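# Stand bottles on ledges matching their cap colours

## Task

Put every bottle upright on the wall ledge whose coloured label strip is the same colour as that bottle's cap, so that its entire base rests on the ledge. It only counts if each bottle stays there by itself, without a gripper holding it.

## Robot and tools

Robot: two six-joint arms, left_arm and right_arm, each with a parallel two-finger gripper. left_arm sits on the +y side. The names do not refer to sides of any image.

Frame: one shared scene frame. The origin is on the table top midway between the arms, +x points out over the table, +z points up. Reported hand positions are in metres, orientations are quaternions in w,x,y,z order. The reported hand point lies between the finger pads, about 1 cm short of the fingertips, and can be somewhat off from the truth, especially at long reach. The fingers point along the gripper's +z axis and close along its y axis.

Tool execute_actions, argument actions: a list holding at most one item, or empty.
- Empty list: no command is sent; the current state and camera pictures come back.
- Motion item: {"rows": [...], "steps": n}, n from 8 to 15 (15 if omitted); each step is 1/30 s. Up to 15 rows are allowed. Each row is applied for one step; if there are fewer rows than steps, the last row repeats.
- Wait item: {"steps": n} with no rows, n up to 300. It sends nothing new and returns after n steps, counted from the previous result.
- Optional pictures: true adds camera images to a result that has an action.
A refused call sends nothing to the robot.

Each row has exactly 14 numbers, always for both arms, even if one stays still. Order: left_arm waist, shoulder, elbow, wrist pitch, wrist yaw, wrist roll, opening; then right_arm's seven in the same order. The six joint values are absolute target angles in radians, the same quantities printed in Joint positions. They are not offsets. Nominal ranges per arm: waist -2.618 to 3.054, shoulder 0.000 to 3.142, elbow 0.000 to 3.142, wrist pitch -1.571 to 1.571, wrist yaw -1.571 to 1.571, wrist roll -2.094 to 2.094. A target more than 0.036 rad beyond an end is refused, unless the joint is already at least that far out. True ends can differ from these by up to 0.036 rad either way. Targets past a real end are clipped to it, and the result then reports "joint sent to its limit". This may refer to an earlier action. If the line is absent, that does not prove more travel is available.

Opening is a unitless command from -1 (closed) to +1 (fully open, a pad gap of 0.094 m). grip_measured reports the measured opening on that same scale. Away from the extremes, the fingers go to where grip_measured equals your number. Each gripper's reading has its own fixed error of up to about 1 mm. To hold something, keep commanding below grip_measured: roughly 0.03 below holds firmly, a smaller margin holds more lightly. Pads push with about 50 to 62 N at most, less on some grippers and on parts under about 2 mm thick. They can spike briefly at first contact.

Motion limits: at every step each joint's target is kept close to its measured angle. The allowed lead is 0.202 rad for the waist, 0.258 for the shoulder, 0.238 for the elbow, 0.573 for wrist pitch, and 0.522 for wrist yaw and roll. If the targets would move a gripper more than 70 mm from where it is, all of that arm's targets are scaled back. Large moves therefore need several calls. Arms keep heading to the last row sent, also between calls, until everything has nearly stopped or a step is HELD. After that, only a new action resumes travel or pressing. Fingers still in motion finish moving regardless.

Timing: the simulation runs on while you compose a reply. Each action's result is taken 8 steps before it ends, and those remaining steps run before the next action begins.

Result lines: one state line per arm gives position and quaternion. Joint positions and Joint velocities list each arm's six joints (rad, rad/s), then the pad gap (m, m/s). "joint command not followed" means a clearance check altered or blocked some joint targets; the rest of the row was still applied. HELD flags steps on which all or part of your row was not sent. Joint torques are total drive outputs in joint order. They are nonzero even in free air, offset and scaled per arm, noisy, and blurred by friction. MOTOR HEAT: holding loads warms motors. MOTOR HOT appears from 75 °C. At 90 °C the arm halts for 10 s, and after 5 minutes it halts again if still at 90 °C or more. At 100 °C the arm and its gripper go limp and it falls. Any stop is reported as an OVER-TEMPERATURE FAULT and is costly, so don't hold loads longer than necessary.

Tool zoom_image: camera (cam_head_left, cam_head_right, cam_left_wrist, cam_right_wrist) and region [x0, y0, x1, y1] in pixels of that camera's latest full image, top-left origin, at most 504 by 504. Every camera is 896x504. Calibration gives pinhole+radial intrinsics and world-to-camera transforms. The head cameras sit near x -0.14, z 0.86, looking down at the table. Wrist camera poses follow their arm's joints. Expect errors of a couple of degrees and millimetres.

Tool finished_scene: argument scene, the number of the current scene. The bottles must already be standing unaided on the correct ledges. Replying without any tool call ends everything.

Avoid: pushing or dropping anything off the table, which ends the scene; arms colliding or pressing on each other; dropping, slipping or slamming bottles; hard pushes. Brief external tugs on held parts or nudges to loose objects may occur. Fast, smooth, low-effort motion is preferred.

Each tool is called as a command line: name --argument value for each argument, lists and objects as JSON in quotes; but a table of rows of numbers goes row by row, as --pt "numbers of a row", without its own name.

## Session

execute_actions --actions '[]'

Scene clock: 0.00 s of 7600.00 s.
left_arm: end_effector_position=(+0.3799, +0.2883, +0.4029) grip_measured=+1.000 end_effector_quat_wxyz=(+0.705, -0.012, +0.709, +0.021) | right_arm: end_effector_position=(+0.4063, -0.3510, +0.4069) grip_measured=+1.000 end_effector_quat_wxyz=(+0.704, +0.064, +0.704, -0.069)
Joint positions: left_arm=[-0.014  1.064  1.044  0.014 -0.005  0.013  0.094] | right_arm=[ 0.004  1.043  1.044  0.001 -0.004 -0.006  0.094]
Joint velocities: left_arm=[-0.027  0.007  0.007 -0.066  0.066 -0.007  0.   ] | right_arm=[-0.022 -0.007 -0.017 -0.051 -0.066  0.007  0.   ]
Joint torques (N m, as the arm reports them, + toward a larger angle): no reading
Motor temperatures (°C, as the motors report them): left_arm=[23 24 25 26 24 24] | right_arm=[25 25 27 30 25 23]

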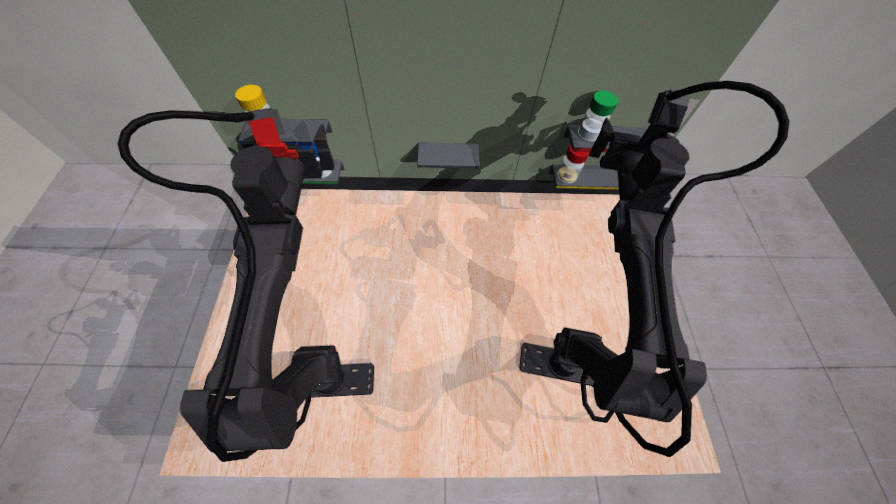

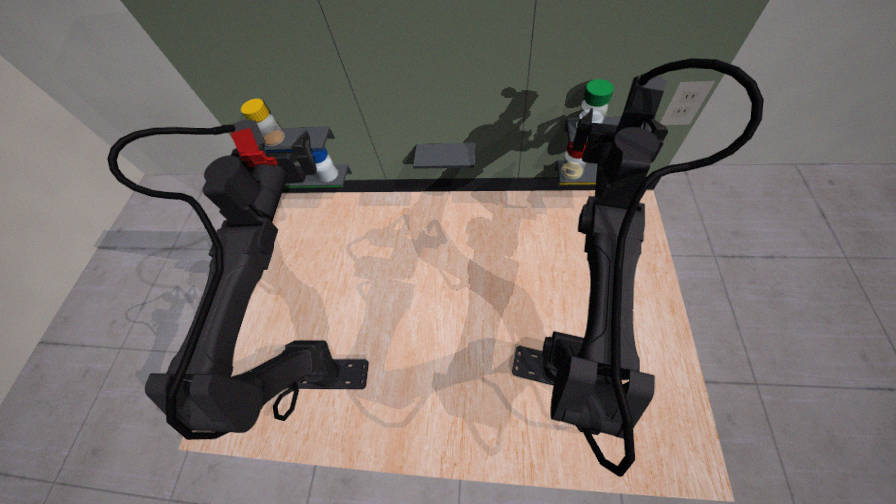

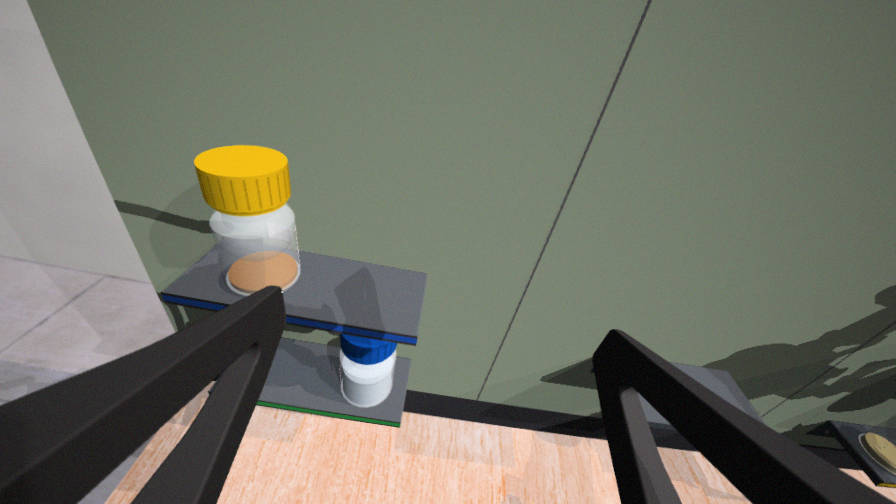

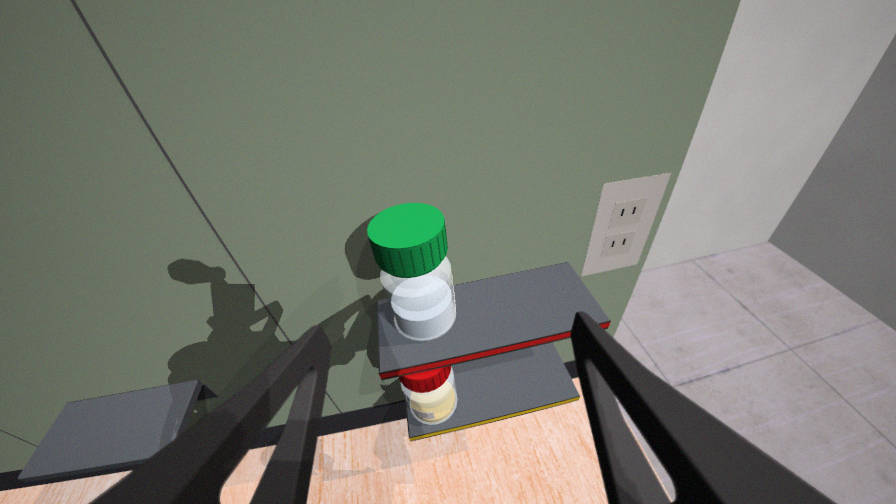

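zoom_image --camera "cam_left_wrist" --region '[150, 130, 450, 440]'

zoom_image --camera "cam_right_wrist" --region '[340, 190, 620, 450]'

Region (150, 130, 450, 440) of cam_left_wrist's 896x504 image, scaled by 1.626, with more detail than that image has; it fills the left 488 columns of this view, and the rest is white.

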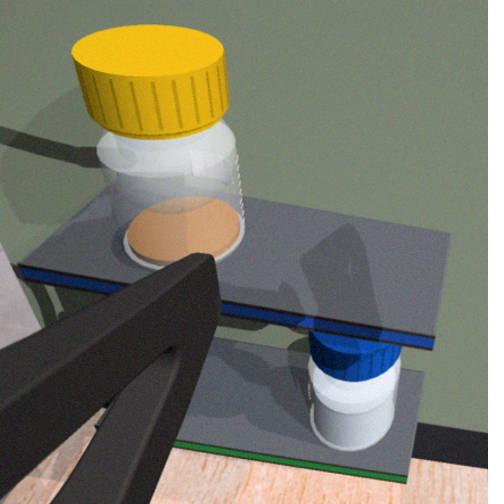

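Region (340, 190, 620, 450) of cam_right_wrist's 896x504 image, scaled by 1.800, with more detail than that image has; it fills the top 468 rows of this view, and the rest is white.

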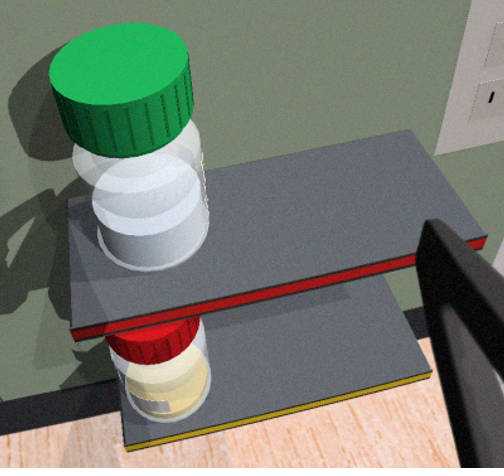

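execute_actions --actions '[{"rows": [[-0.005,1.07,1.05,0.01,0,0,1,0.006,1.047,1.048,-0.005,0,0,1],[0.01,1.083,1.06,0.004,0,0,1,0.01,1.054,1.053,-0.014,0,0,1],[0.03,1.103,1.073,-0.004,0,0,1,0.015,1.064,1.059,-0.027,0,0,1],[0.055,1.128,1.088,-0.014,0,0,1,0.021,1.077,1.066,-0.043,0,0,1],[0.082,1.156,1.104,-0.025,0,0,1,0.028,1.091,1.073,-0.061,0,0,1],[0.11,1.185,1.12,-0.037,0,0,1,0.035,1.105,1.08,-0.08,0,0,1],[0.138,1.214,1.136,-0.049,0,0,1,0.042,1.119,1.087,-0.099,0,0,1],[0.165,1.242,1.152,-0.06,0,0,1,0.048,1.133,1.093,-0.117,0,0,1],[0.19,1.268,1.166,-0.07,0,0,1,0.054,1.145,1.099,-0.133,0,0,1],[0.21,1.29,1.178,-0.078,0,0,1,0.059,1.156,1.104,-0.147,0,0,1],[0.225,1.306,1.187,-0.085,0,0,1,0.063,1.164,1.107,-0.157,0,0,1],[0.235,1.32,1.195,-0.09,0,0,1,0.066,1.17,1.11,-0.165,0,0,1]], "steps": 15}]'

execute_actions --actions '[{"steps": 18}]' --pictures true

Scene clock: 8.90 s of 7600.00 s.
left_arm: end_effector_position=(+0.3953, +0.3262, +0.3918) grip_measured=+1.000 end_effector_quat_wxyz=(+0.686, -0.045, +0.724, +0.050) | right_arm: end_effector_position=(+0.4140, -0.3475, +0.3937) grip_measured=+1.000 end_effector_quat_wxyz=(+0.688, +0.062, +0.721, -0.062)
Joint positions: left_arm=[0.081 1.138 1.084 0.001 0.002 0.01  0.094] | right_arm=[ 0.017  1.07   1.05  -0.027 -0.003 -0.005  0.094]
Joint velocities: left_arm=[ 0.779  0.838  0.496 -0.198 -0.022 -0.022  0.   ] | right_arm=[ 0.173  0.413  0.164 -0.359 -0.007 -0.007  0.   ]
Joint torques (N m, as the arm reports them, + toward a larger angle): left_arm=[ 0.67 -0.4   7.81  1.33 -0.03 -0.11] | right_arm=[ 1.21 -1.06 10.26  1.81  0.03 -0.01]
Motor temperatures (°C, as the motors report them): left_arm=[23 24 27 29 24 24] | right_arm=[25 25 29 32 25 23]
Steps of this call (steps 1 to 90: nothing new was sent; then 5.67 s passed at rest; steps 91 to 97: the first 7 steps of this action). Readings (joint positions):
91: left_arm=[-0.014 1.064 1.044 0.014 -0.005 0.013] | right_arm=[0.004 1.043 1.044 0.001 -0.004 -0.006]
92: left_arm=[-0.012 1.064 1.044 0.014 -0.004 0.012] | right_arm=[0.004 1.043 1.044 0.000 -0.004 -0.006]
94: left_arm=[0.010 1.074 1.047 0.012 -0.001 0.011] | right_arm=[0.004 1.045 1.044 -0.004 -0.004 -0.005]
97: the state above

Scene clock: 9.50 s of 7600.00 s.
left_arm: end_effector_position=(+0.4238, +0.4003, +0.3309) grip_measured=+1.000 end_effector_quat_wxyz=(+0.606, -0.112, +0.782, +0.092) | right_arm: end_effector_position=(+0.4365, -0.3356, +0.3354) grip_measured=+1.000 end_effector_quat_wxyz=(+0.611, +0.053, +0.789, -0.043)
Joint positions: left_arm=[ 0.235  1.33   1.16  -0.082 -0.001  0.008  0.094] | right_arm=[ 0.055  1.173  1.074 -0.153 -0.003 -0.004  0.094]
Joint velocities: left_arm=[-0.007 -0.002 -0.012 -0.051 -0.037 -0.051  0.   ] | right_arm=[-0.007  0.012  0.007  0.007 -0.037  0.051  0.   ]
Joint torques (N m, as the arm reports them, + toward a larger angle): left_arm=[-0.05 -4.58  8.61  1.55  0.05 -0.07] | right_arm=[ 0.94 -4.21 11.27  1.89  0.01  0.  ]
Motor temperatures (°C, as the motors report them): left_arm=[23 24 27 29 24 24] | right_arm=[25 25 29 33 25 23]
Kept back: nothing.
Steps of this call (steps 1 to 8: the last 8 steps of your previous action; steps 9 to 18: the robot went on to your last target). Readings (joint positions):
1: left_arm=[0.109 1.169 1.100 -0.004 0.002 0.009] | right_arm=[0.024 1.085 1.057 -0.039 -0.003 -0.005]
2: left_arm=[0.137 1.201 1.115 -0.010 0.002 0.009] | right_arm=[0.031 1.102 1.063 -0.053 -0.003 -0.005]
4: left_arm=[0.187 1.260 1.139 -0.027 0.002 0.009] | right_arm=[0.043 1.134 1.071 -0.082 -0.003 -0.005]
8: left_arm=[0.234 1.326 1.152 -0.066 -0.001 0.008] | right_arm=[0.055 1.171 1.074 -0.133 -0.003 -0.005]
18: the state above
camera_calibration (this result's frames):
cam_left_wrist: T_world_to_cam=[[0.321071, -0.933082, 0.162084, 0.180969], [-0.689546, -0.347637, -0.635354, 0.662558], [0.649184, 0.0922298, -0.755019, 0.0227875], [0, 0, 0, 1]] pos_world=[0.383967, 0.397087, 0.408832]
cam_right_wrist: T_world_to_cam=[[-0.148856, -0.986276, -0.0714274, -0.245734], [-0.789451, 0.162026, -0.592043, 0.632628], [0.595491, -0.0317408, -0.802735, 0.118898], [0, 0, 0, 1]] pos_world=[0.392047, -0.34109, 0.452434]

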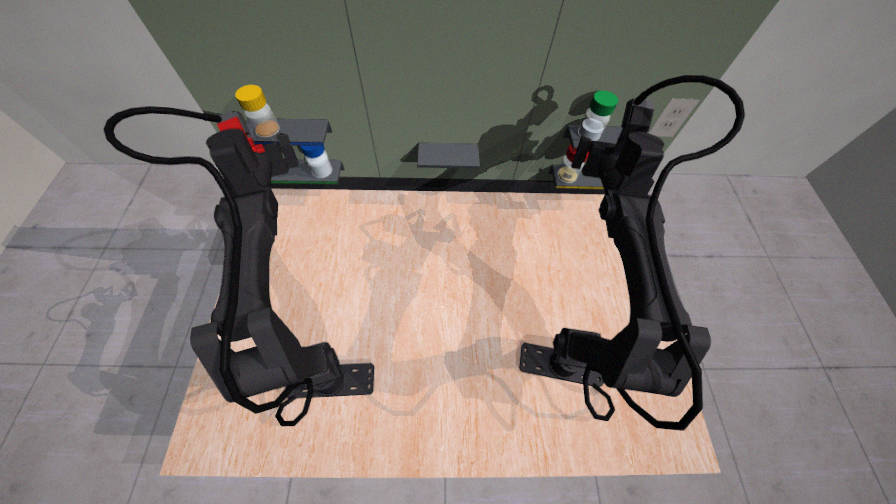

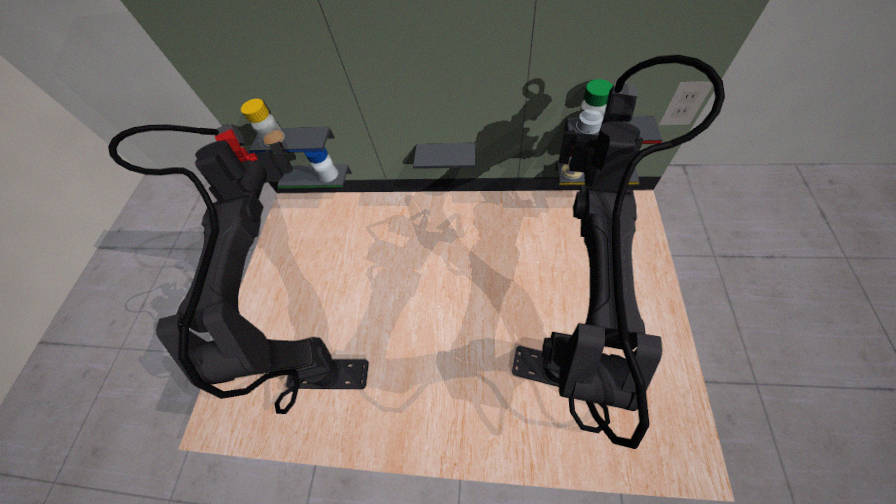

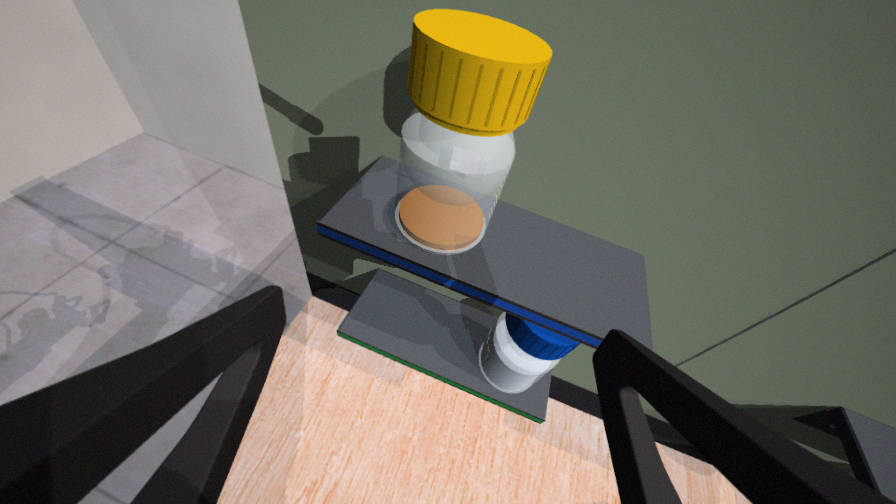

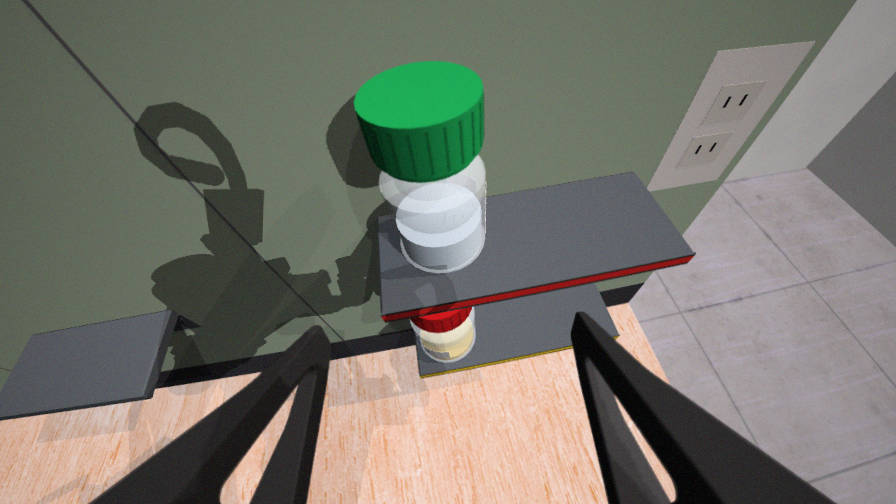

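zoom_image --camera "cam_left_wrist" --region '[300, 150, 660, 440]'

zoom_image --camera "cam_right_wrist" --region '[340, 150, 700, 400]'

Region (300, 150, 660, 440) of cam_left_wrist's 896x504 image, scaled by 1.400, with more detail than that image has; it fills the top 406 rows of this view, and the rest is white.

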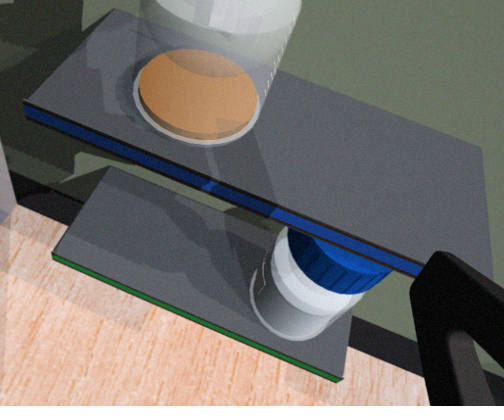

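Region (340, 150, 700, 400) of cam_right_wrist's 896x504 image, scaled by 1.400, with more detail than that image has; it fills the top 350 rows of this view, and the rest is white.

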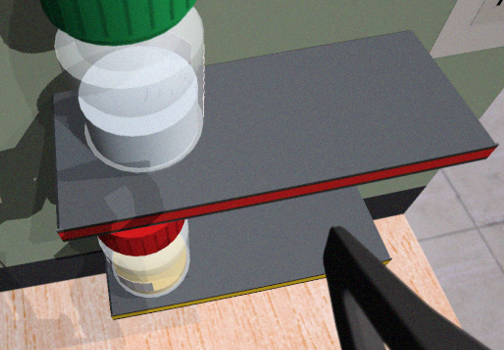

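execute_actions --actions '[{"rows": [[0.23,1.33,1.204,-0.085,0,0,1,0.068,1.18,1.117,-0.158,0,0,1],[0.226,1.348,1.22,-0.078,0,0,1,0.07,1.197,1.128,-0.149,0,0,1],[0.223,1.373,1.242,-0.07,0,0,1,0.072,1.22,1.144,-0.138,0,0,1],[0.222,1.403,1.269,-0.062,0,0,1,0.072,1.248,1.163,-0.126,0,0,1],[0.222,1.436,1.298,-0.054,0,0,1,0.072,1.279,1.184,-0.113,0,0,1],[0.222,1.47,1.328,-0.046,0,0,1,0.072,1.311,1.205,-0.1,0,0,1],[0.222,1.504,1.358,-0.038,0,0,1,0.072,1.343,1.227,-0.087,0,0,1],[0.222,1.538,1.388,-0.031,0,0,1,0.072,1.375,1.248,-0.074,0,0,1],[0.222,1.571,1.417,-0.024,0,0,1,0.072,1.406,1.269,-0.062,0,0,1],[0.222,1.602,1.445,-0.018,0,0,1,0.072,1.435,1.288,-0.051,0,0,1],[0.222,1.63,1.47,-0.012,0,0,1,0.072,1.461,1.306,-0.041,0,0,1],[0.222,1.654,1.491,-0.007,0,0,1,0.072,1.483,1.321,-0.032,0,0,1],[0.222,1.673,1.508,-0.003,0,0,1,0.072,1.5,1.333,-0.025,0,0,1],[0.222,1.686,1.52,0,0,0,1,0.072,1.512,1.341,-0.02,0,0,1],[0.222,1.692,1.527,0,0,0,1,0.072,1.518,1.346,-0.018,0,0,1]], "steps": 15}]'

execute_actions --actions '[{"steps": 18}]' --pictures true

Scene clock: 12.70 s of 7600.00 s.
left_arm: end_effector_position=(+0.4497, +0.4054, +0.3492) grip_measured=+1.000 end_effector_quat_wxyz=(+0.618, -0.109, +0.773, +0.092) | right_arm: end_effector_position=(+0.4608, -0.3390, +0.3496) grip_measured=+1.000 end_effector_quat_wxyz=(+0.620, +0.052, +0.781, -0.044)
Joint positions: left_arm=[ 0.23   1.426  1.28  -0.075 -0.001  0.008  0.094] | right_arm=[ 0.055  1.266  1.167 -0.129 -0.003 -0.004  0.094]
Joint velocities: left_arm=[-0.017  0.916  0.935  0.212 -0.066  0.037  0.   ] | right_arm=[ 0.002  0.847  0.667  0.359 -0.022 -0.022  0.   ]
Joint torques (N m, as the arm reports them, + toward a larger angle): left_arm=[-0.41 -2.99  7.6   1.64  0.03 -0.07] | right_arm=[ 1.38 -2.97  9.72  1.89  0.02  0.  ]
Motor temperatures (°C, as the motors report them): left_arm=[23 24 28 29 24 24] | right_arm=[25 25 30 33 25 23]
Steps of this call (steps 1 to 15: the robot went on to your last target; steps 16 to 89: nothing new was sent; steps 90 to 96: the first 7 steps of this action). Readings (joint positions):
90: left_arm=[0.235 1.330 1.160 -0.082 -0.001 0.008] | right_arm=[0.055 1.173 1.074 -0.154 -0.003 -0.005]
91: left_arm=[0.235 1.331 1.164 -0.084 -0.001 0.008] | right_arm=[0.055 1.175 1.077 -0.156 -0.003 -0.005]
93: left_arm=[0.234 1.350 1.192 -0.086 -0.001 0.008] | right_arm=[0.055 1.195 1.102 -0.155 -0.003 -0.005]
96: the state above

Scene clock: 13.30 s of 7600.00 s.
left_arm: end_effector_position=(+0.5199, +0.4256, +0.3296) grip_measured=+1.000 end_effector_quat_wxyz=(+0.612, -0.109, +0.778, +0.091) | right_arm: end_effector_position=(+0.5297, -0.3488, +0.3288) grip_measured=+1.000 end_effector_quat_wxyz=(+0.614, +0.053, +0.786, -0.043)
Joint positions: left_arm=[ 0.229  1.703  1.492 -0.024 -0.001  0.008  0.094] | right_arm=[ 0.055  1.529  1.315 -0.031 -0.003 -0.004  0.094]
Joint velocities: left_arm=[ 0.007  0.017  0.012 -0.022  0.022  0.022  0.   ] | right_arm=[0.007 0.007 0.022 0.022 0.037 0.007 0.   ]
Joint torques (N m, as the arm reports them, + toward a larger angle): left_arm=[-0.49 -7.77  8.62  1.78  0.03 -0.07] | right_arm=[ 1.38 -8.27 10.81  2.03  0.02  0.01]
Motor temperatures (°C, as the motors report them): left_arm=[23 24 29 29 24 24] | right_arm=[25 25 30 33 25 23]
Kept back: nothing.
Steps of this call (steps 1 to 8: the last 8 steps of your previous action; steps 9 to 18: the robot went on to your last target). Readings (joint positions):
1: left_arm=[0.229 1.459 1.313 -0.067 -0.001 0.008] | right_arm=[0.055 1.297 1.190 -0.117 -0.003 -0.005]
2: left_arm=[0.229 1.493 1.343 -0.060 -0.001 0.008] | right_arm=[0.055 1.330 1.212 -0.104 -0.003 -0.004]
4: left_arm=[0.229 1.562 1.401 -0.045 -0.001 0.008] | right_arm=[0.055 1.396 1.252 -0.080 -0.003 -0.005]
8: left_arm=[0.229 1.672 1.474 -0.029 -0.001 0.008] | right_arm=[0.055 1.500 1.301 -0.049 -0.003 -0.004]
18: the state above
camera_calibration (this result's frames):
cam_left_wrist: T_world_to_cam=[[0.312873, -0.935755, 0.162704, 0.179111], [-0.681792, -0.340535, -0.647453, 0.733708], [0.661264, 0.0916405, -0.744534, -0.0524921], [0, 0, 0, 1]] pos_world=[0.478908, 0.422267, 0.406817]
cam_right_wrist: T_world_to_cam=[[-0.148316, -0.986352, -0.0714949, -0.245637], [-0.784955, 0.16139, -0.598163, 0.703818], [0.601538, -0.0325969, -0.798179, 0.0526977], [0, 0, 0, 1]] pos_world=[0.484334, -0.354156, 0.445498]

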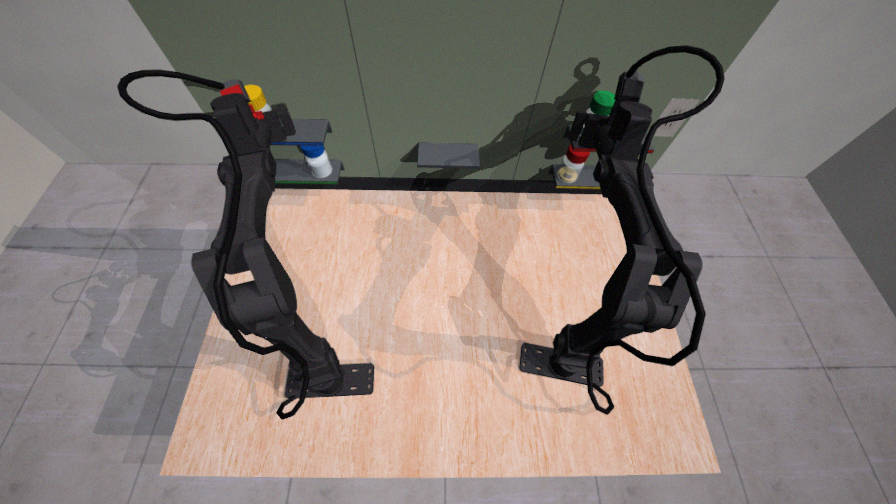

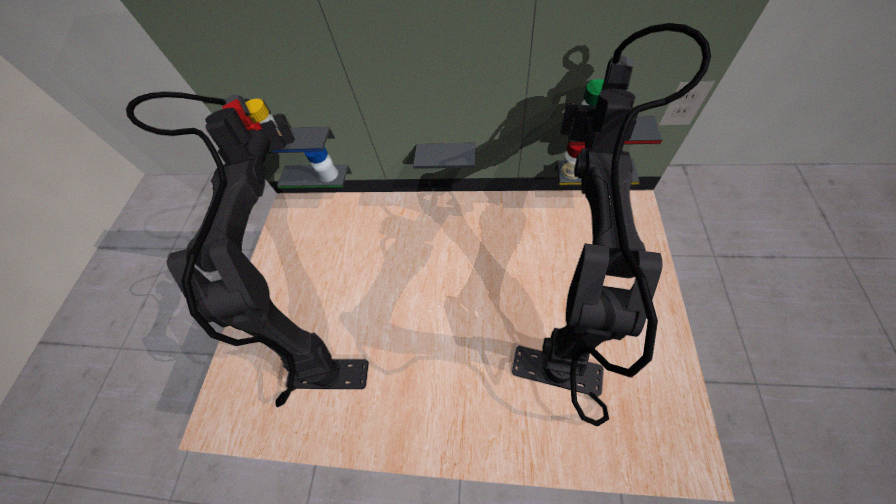

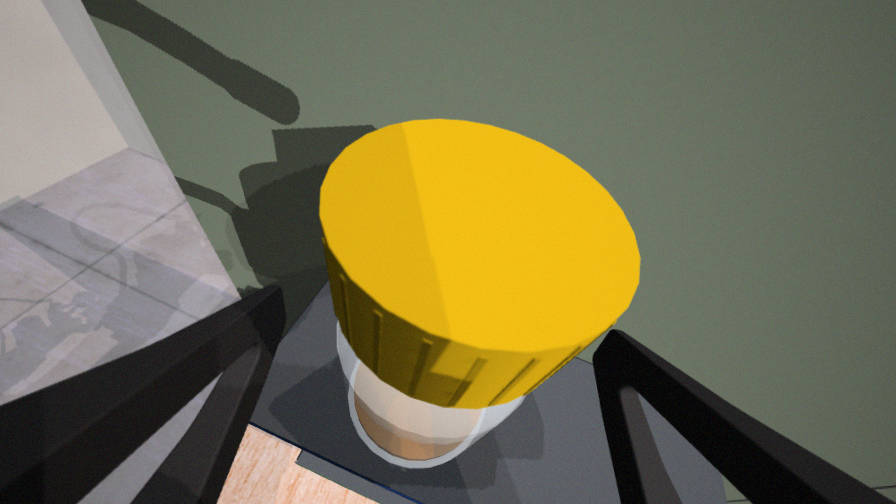

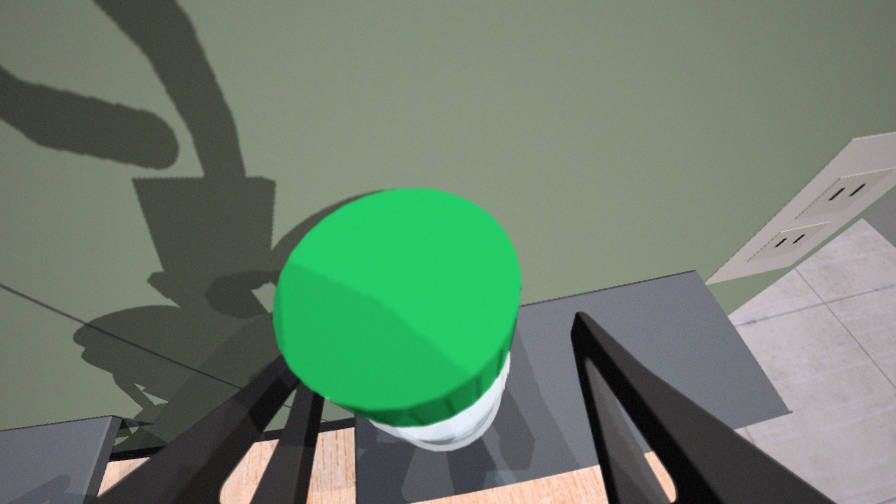

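execute_actions --actions '[{"rows": [[0.222,1.696,1.527,0,0,0,1,0.076,1.521,1.346,-0.018,0,0,1],[0.222,1.70,1.527,0,0,0,1,0.08,1.524,1.346,-0.018,0,0,1],[0.222,1.704,1.527,0,0,0,0.95,0.082,1.527,1.346,-0.018,0,0,0.95],[0.222,1.707,1.527,0,0,0,0.9,0.082,1.529,1.346,-0.018,0,0,0.9],[0.222,1.709,1.527,0,0,0,0.8,0.082,1.53,1.346,-0.018,0,0,0.8],[0.222,1.709,1.527,0,0,0,0.7,0.082,1.53,1.346,-0.018,0,0,0.7],[0.222,1.709,1.527,0,0,0,0.6,0.082,1.53,1.346,-0.018,0,0,0.6],[0.222,1.709,1.527,0,0,0,0.5,0.082,1.53,1.346,-0.018,0,0,0.5]], "steps": 12}]'

execute_actions --actions '[{"steps": 12}]'

Scene clock: 15.03 s of 7600.00 s.
left_arm: end_effector_position=(+0.5201, +0.4256, +0.3304) grip_measured=+0.924 end_effector_quat_wxyz=(+0.614, -0.109, +0.777, +0.091) | right_arm: end_effector_position=(+0.5306, -0.3443, +0.3302) grip_measured=+0.924 end_effector_quat_wxyz=(+0.616, +0.049, +0.785, -0.041)
Joint positions: left_arm=[ 0.229  1.703  1.493 -0.022 -0.001  0.008  0.09 ] | right_arm=[ 0.065  1.529  1.316 -0.027 -0.003 -0.004  0.09 ]
Joint velocities: left_arm=[-0.002  0.007 -0.022 -0.051  0.007  0.051 -0.044] | right_arm=[ 0.115 -0.012 -0.012  0.007  0.095 -0.051 -0.046]
Joint torques (N m, as the arm reports them, + toward a larger angle): left_arm=[-0.48 -6.66  8.65  1.81  0.03 -0.07] | right_arm=[ 0.93 -7.5  10.86  2.08  0.    0.01]
Motor temperatures (°C, as the motors report them): left_arm=[23 25 29 30 24 24] | right_arm=[25 25 31 34 25 23]
Steps of this call (steps 1 to 30: the robot went on to your last target; steps 31 to 48: nothing new was sent; steps 49 to 52: the first 4 steps of this action). Readings (joint positions):
49: left_arm=[0.229 1.703 1.493 -0.022 -0.001 0.008] | right_arm=[0.056 1.529 1.316 -0.027 -0.003 -0.004]
50: left_arm=[0.229 1.703 1.493 -0.022 -0.001 0.008] | right_arm=[0.058 1.529 1.316 -0.027 -0.003 -0.004]
52: the state above

Scene clock: 15.43 s of 7600.00 s.
left_arm: end_effector_position=(+0.5201, +0.4256, +0.3304) grip_measured=+0.502 end_effector_quat_wxyz=(+0.614, -0.109, +0.777, +0.091) | right_arm: end_effector_position=(+0.5311, -0.3403, +0.3302) grip_measured=+0.501 end_effector_quat_wxyz=(+0.616, +0.046, +0.785, -0.038)
Joint positions: left_arm=[ 0.229  1.703  1.493 -0.022 -0.001  0.008  0.071] | right_arm=[ 0.073  1.529  1.316 -0.027 -0.003 -0.004  0.071]
Joint velocities: left_arm=[-0.017 -0.007  0.002 -0.007  0.022  0.022 -0.001] | right_arm=[ 0.012 -0.012 -0.012 -0.022  0.037 -0.022  0.001]
Joint torques (N m, as the arm reports them, + toward a larger angle): left_arm=[-0.49 -6.52  8.65  1.8   0.03 -0.07] | right_arm=[ 0.77 -7.36 10.89  2.07  0.01  0.01]
Motor temperatures (°C, as the motors report them): left_arm=[23 25 29 30 24 24] | right_arm=[25 26 31 34 25 23]
Kept back: nothing.
Steps of this call (steps 1 to 8: the last 8 steps of your previous action; steps 9 to 12: the robot went on to your last target). Readings (joint positions):
1: left_arm=[0.229 1.703 1.493 -0.022 -0.001 0.008] | right_arm=[0.068 1.529 1.316 -0.027 -0.003 -0.004]
2: left_arm=[0.229 1.703 1.493 -0.022 -0.001 0.008] | right_arm=[0.070 1.529 1.316 -0.027 -0.003 -0.004]
4: left_arm=[0.229 1.703 1.493 -0.022 -0.001 0.008] | right_arm=[0.073 1.529 1.316 -0.027 -0.003 -0.004]
8: left_arm=[0.229 1.703 1.493 -0.022 -0.001 0.008] | right_arm=[0.073 1.529 1.316 -0.027 -0.003 -0.004]
12: the state above

execute_actions --actions '[{"rows": [[0.222,1.70,1.527,-0.02,0,0,0.5,0.072,1.525,1.346,-0.03,0,0,0.5],[0.222,1.70,1.527,-0.04,0,0,0.5,0.066,1.525,1.346,-0.045,0,0,0.5],[0.222,1.70,1.527,-0.055,0,0,0.5,0.062,1.525,1.346,-0.057,0,0,0.5],[0.222,1.70,1.527,-0.058,0,0,0.5,0.06,1.525,1.346,-0.06,0,0,0.5],[0.222,1.70,1.527,-0.058,0,0,0.5,0.06,1.525,1.346,-0.06,0,0,0.5],[0.222,1.70,1.527,-0.058,0,0,0.5,0.06,1.525,1.346,-0.06,0,0,0.5],[0.222,1.70,1.527,-0.058,0,0,0.45,0.06,1.525,1.346,-0.06,0,0,0.45],[0.222,1.70,1.527,-0.058,0,0,0.4,0.06,1.525,1.346,-0.06,0,0,0.4],[0.222,1.70,1.527,-0.058,0,0,0.35,0.06,1.525,1.346,-0.06,0,0,0.35],[0.222,1.70,1.527,-0.058,0,0,0.3,0.06,1.525,1.346,-0.06,0,0,0.3],[0.222,1.70,1.527,-0.058,0,0,0.26,0.06,1.525,1.346,-0.06,0,0,0.26],[0.222,1.70,1.527,-0.058,0,0,0.22,0.06,1.525,1.346,-0.06,0,0,0.22],[0.222,1.70,1.527,-0.058,0,0,0.19,0.06,1.525,1.346,-0.06,0,0,0.19],[0.222,1.70,1.527,-0.058,0,0,0.16,0.06,1.525,1.346,-0.06,0,0,0.16],[0.222,1.70,1.527,-0.058,0,0,0.13,0.06,1.525,1.346,-0.06,0,0,0.13]], "steps": 15}]'

execute_actions --actions '[{"steps": 14}]' --pictures true

Scene clock: 16.67 s of 7600.00 s.
left_arm: end_effector_position=(+0.5191, +0.4254, +0.3265) grip_measured=+0.469 end_effector_quat_wxyz=(+0.607, -0.109, +0.782, +0.090) | right_arm: end_effector_position=(+0.5301, -0.3402, +0.3265) grip_measured=+0.469 end_effector_quat_wxyz=(+0.610, +0.046, +0.790, -0.038)
Joint positions: left_arm=[ 0.229  1.703  1.493 -0.038 -0.001  0.008  0.069] | right_arm=[ 0.073  1.529  1.316 -0.042 -0.003 -0.004  0.069]
Joint velocities: left_arm=[ 0.012 -0.002 -0.002 -0.095 -0.022 -0.066 -0.036] | right_arm=[ 0.007  0.017 -0.017 -0.095  0.007  0.037 -0.035]
Joint torques (N m, as the arm reports them, + toward a larger angle): left_arm=[-0.48 -7.22  8.69  1.55  0.03 -0.08] | right_arm=[-1.05 -7.81 10.86  1.91  0.02  0.01]
Motor temperatures (°C, as the motors report them): left_arm=[23 25 29 30 24 24] | right_arm=[25 26 31 34 25 23]
Steps of this call (steps 1 to 15: the robot went on to your last target; steps 16 to 30: nothing new was sent; steps 31 to 37: the first 7 steps of this action). Readings (joint positions):
31: left_arm=[0.229 1.703 1.493 -0.022 -0.001 0.008] | right_arm=[0.073 1.529 1.316 -0.027 -0.003 -0.004]
32: left_arm=[0.229 1.703 1.493 -0.023 -0.001 0.008] | right_arm=[0.073 1.529 1.316 -0.027 -0.003 -0.004]
34: left_arm=[0.229 1.703 1.493 -0.028 -0.001 0.008] | right_arm=[0.073 1.529 1.316 -0.033 -0.003 -0.004]
37: the state above

Scene clock: 17.13 s of 7600.00 s.
left_arm: end_effector_position=(+0.5188, +0.4256, +0.3254) grip_measured=+0.163 end_effector_quat_wxyz=(+0.605, -0.110, +0.783, +0.090) | right_arm: end_effector_position=(+0.5297, -0.3416, +0.3254) grip_measured=+0.179 end_effector_quat_wxyz=(+0.608, +0.048, +0.791, -0.039)
Joint positions: left_arm=[ 0.229  1.703  1.493 -0.043 -0.003  0.007  0.055] | right_arm=[ 0.07   1.529  1.316 -0.046 -0.001 -0.004  0.055]
Joint velocities: left_arm=[ 0.002 -0.012 -0.007 -0.022  0.051  0.007  0.   ] | right_arm=[-0.017  0.002 -0.012 -0.051 -0.139 -0.095  0.001]
Joint torques (N m, as the arm reports them, + toward a larger angle): left_arm=[-0.48 -7.17  8.64  1.46  0.04 -0.07] | right_arm=[-0.83 -7.76 10.89  1.85 -0.01  0.  ]
Motor temperatures (°C, as the motors report them): left_arm=[23 25 30 30 24 24] | right_arm=[25 26 31 34 25 23]
Kept back: nothing.
Steps of this call (steps 1 to 8: the last 8 steps of your previous action; steps 9 to 14: the robot went on to your last target). Readings (joint positions):
1: left_arm=[0.229 1.703 1.493 -0.040 -0.001 0.008] | right_arm=[0.073 1.529 1.316 -0.043 -0.003 -0.004]
2: left_arm=[0.229 1.703 1.493 -0.041 -0.001 0.008] | right_arm=[0.073 1.529 1.316 -0.045 -0.003 -0.004]
4: left_arm=[0.229 1.703 1.493 -0.042 -0.002 0.007] | right_arm=[0.073 1.529 1.316 -0.046 -0.002 -0.004]
8: left_arm=[0.229 1.703 1.493 -0.043 -0.003 0.007] | right_arm=[0.070 1.529 1.316 -0.046 -0.001 -0.004]
14: the state above
camera_calibration (this result's frames):
cam_left_wrist: T_world_to_cam=[[0.317209, -0.934354, 0.162358, 0.177358], [-0.692177, -0.345133, -0.633856, 0.733173], [0.648281, 0.0886845, -0.756219, -0.0430271], [0, 0, 0, 1]] pos_world=[0.47912, 0.422574, 0.403393]
cam_right_wrist: T_world_to_cam=[[-0.1366, -0.988062, -0.0712388, -0.245662], [-0.795725, 0.152274, -0.586203, 0.699334], [0.590053, -0.0233886, -0.807026, 0.0623319], [0, 0, 0, 1]] pos_world=[0.486141, -0.347762, 0.442754]

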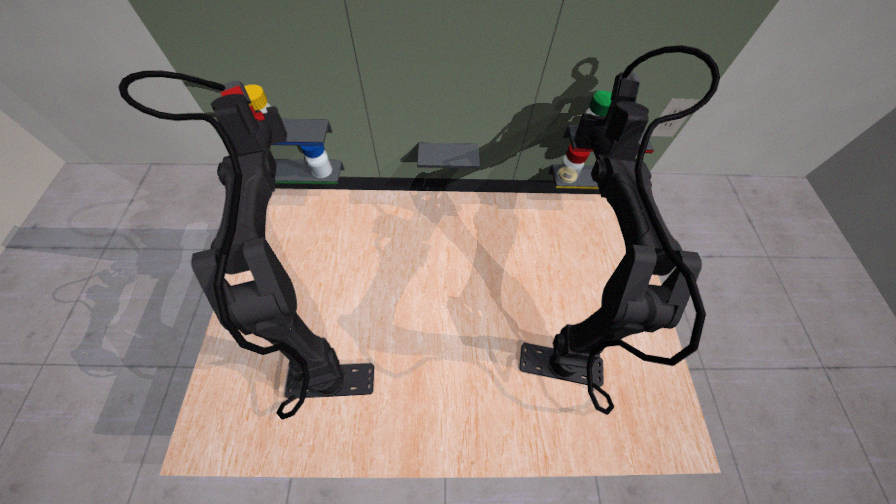

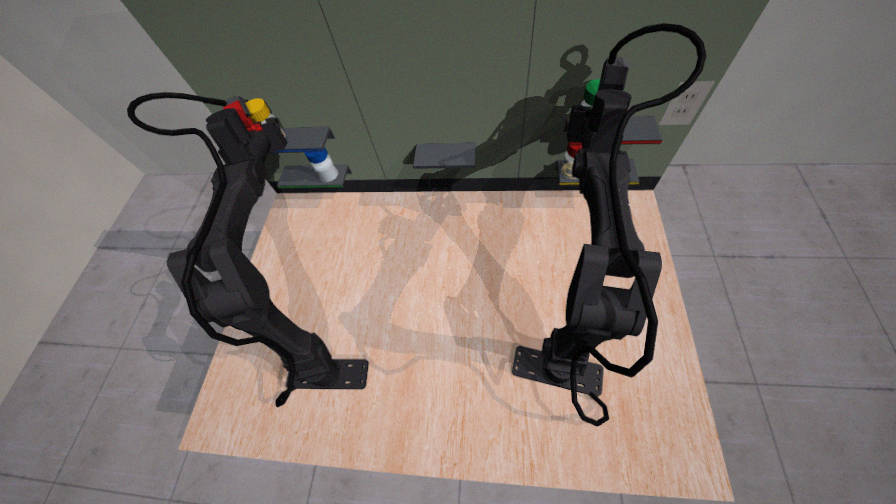

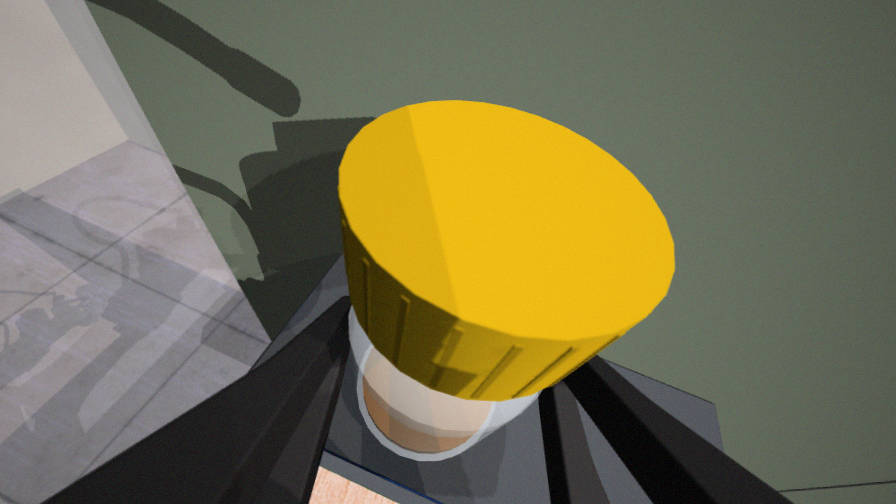

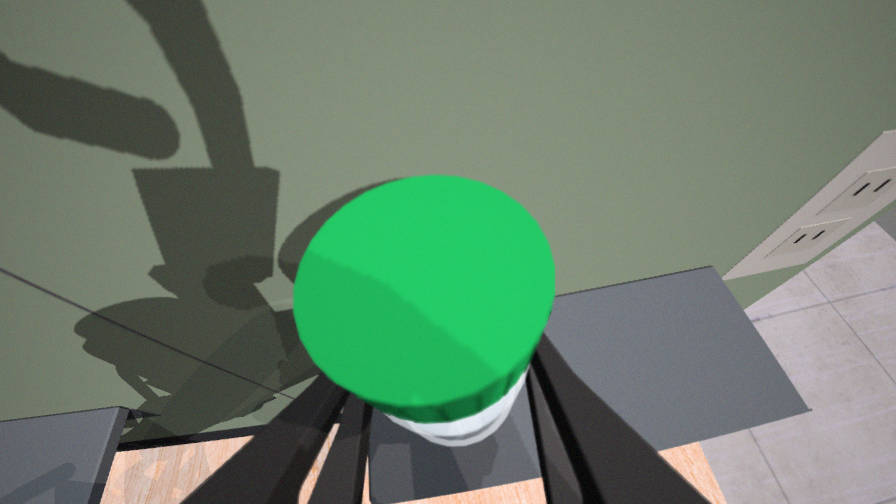

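execute_actions --actions '[{"rows": [[0.226,1.70,1.527,-0.05,0,0,0.2,0.066,1.52,1.352,-0.05,0,0,0.13],[0.226,1.70,1.527,-0.05,0,0,0.28,0.066,1.515,1.36,-0.05,0,0,0.13],[0.226,1.70,1.527,-0.05,0,0,0.36,0.066,1.51,1.37,-0.055,0,0,0.13],[0.226,1.704,1.531,-0.05,0,0,0.42,0.066,1.504,1.382,-0.063,0,0,0.13],[0.226,1.709,1.537,-0.05,0,0,0.45,0.066,1.498,1.394,-0.073,0,0,0.13],[0.226,1.714,1.544,-0.05,0,0,0.45,0.066,1.492,1.406,-0.084,0,0,0.13],[0.226,1.719,1.551,-0.05,0,0,0.45,0.07,1.486,1.418,-0.096,0,0,0.13],[0.226,1.723,1.557,-0.05,0,0,0.45,0.076,1.48,1.43,-0.108,0,0,0.13],[0.226,1.726,1.562,-0.05,0,0,0.45,0.085,1.472,1.44,-0.12,0,0,0.13],[0.226,1.728,1.565,-0.05,0,0,0.45,0.097,1.46,1.446,-0.132,0,0,0.13],[0.226,1.728,1.565,-0.05,0,0,0.45,0.112,1.44,1.44,-0.144,0,0,0.13],[0.226,1.728,1.565,-0.05,0,0,0.45,0.13,1.415,1.42,-0.156,0,0,0.13],[0.226,1.728,1.565,-0.05,0,0,0.45,0.15,1.385,1.395,-0.168,0,0,0.13],[0.226,1.728,1.565,-0.05,0,0,0.45,0.172,1.35,1.365,-0.18,0,0,0.13],[0.226,1.728,1.565,-0.05,0,0,0.45,0.195,1.315,1.335,-0.19,0,0,0.13]], "steps": 15}]'

execute_actions --actions '[{"steps": 10}]'

Scene clock: 20.53 s of 7600.00 s.
left_arm: end_effector_position=(+0.5196, +0.4258, +0.3272) grip_measured=+0.447 end_effector_quat_wxyz=(+0.606, -0.110, +0.782, +0.090) | right_arm: end_effector_position=(+0.5282, -0.3414, +0.3308) grip_measured=+0.179 end_effector_quat_wxyz=(+0.602, +0.048, +0.796, -0.039)
Joint positions: left_arm=[ 0.229  1.706  1.501 -0.046 -0.003  0.007  0.068] | right_arm=[ 0.07   1.529  1.352 -0.098 -0.001 -0.004  0.055]
Joint velocities: left_arm=[-0.007  0.081  0.178 -0.081 -0.037 -0.051  0.003] | right_arm=[ 0.027 -0.012  0.3   -0.418  0.007  0.095 -0.   ]
Joint torques (N m, as the arm reports them, + toward a larger angle): left_arm=[-0.2  -6.4   8.86  1.56  0.05 -0.07] | right_arm=[  0.   -10.71  12.4    2.52   0.01   0.  ]
Motor temperatures (°C, as the motors report them): left_arm=[23 26 30 30 24 24] | right_arm=[25 26 32 34 25 23]
Steps of this call (steps 1 to 15: the robot went on to your last target; steps 16 to 90: nothing new was sent; then 0.17 s passed at rest; steps 91 to 97: the first 7 steps of this action). Readings (joint positions):
91: left_arm=[0.229 1.703 1.493 -0.043 -0.003 0.007] | right_arm=[0.070 1.529 1.316 -0.046 -0.001 -0.004]
92: left_arm=[0.229 1.703 1.493 -0.043 -0.003 0.007] | right_arm=[0.070 1.529 1.317 -0.048 -0.001 -0.004]
94: left_arm=[0.229 1.703 1.493 -0.043 -0.003 0.007] | right_arm=[0.070 1.529 1.326 -0.062 -0.001 -0.004]
97: the state above

Scene clock: 20.87 s of 7600.00 s.
left_arm: end_effector_position=(+0.5234, +0.4269, +0.3356) grip_measured=+0.448 end_effector_quat_wxyz=(+0.613, -0.110, +0.777, +0.091) | right_arm: end_effector_position=(+0.4883, -0.2876, +0.3762) grip_measured=+0.179 end_effector_quat_wxyz=(+0.623, +0.006, +0.782, -0.007)
Joint positions: left_arm=[ 0.229  1.718  1.53  -0.046 -0.003  0.007  0.068] | right_arm=[ 0.178  1.371  1.348 -0.202  0.002 -0.003  0.055]
Joint velocities: left_arm=[ 0.007  0.017 -0.007 -0.007  0.037 -0.007 -0.001] | right_arm=[ 0.52  -0.745 -0.159 -0.374 -0.212 -0.037  0.001]
Joint torques (N m, as the arm reports them, + toward a larger angle): left_arm=[-0.21 -6.38  8.68  1.55  0.05 -0.07] | right_arm=[-1.2  -6.52  7.67  2.53  0.22 -0.01]
Motor temperatures (°C, as the motors report them): left_arm=[23 26 30 30 24 24] | right_arm=[25 26 32 34 25 23]
Kept back: nothing.
Steps of this call (steps 1 to 8: the last 8 steps of your previous action; steps 9 to 10: the robot went on to your last target). Readings (joint positions):
1: left_arm=[0.229 1.709 1.508 -0.046 -0.003 0.007] | right_arm=[0.070 1.529 1.363 -0.110 -0.001 -0.004]
2: left_arm=[0.229 1.712 1.515 -0.046 -0.003 0.007] | right_arm=[0.070 1.528 1.375 -0.120 -0.001 -0.004]
4: left_arm=[0.229 1.717 1.527 -0.046 -0.003 0.007] | right_arm=[0.076 1.517 1.391 -0.139 0.001 -0.004]
8: left_arm=[0.229 1.718 1.530 -0.046 -0.003 0.007] | right_arm=[0.135 1.432 1.371 -0.181 0.007 -0.003]
10: the state above


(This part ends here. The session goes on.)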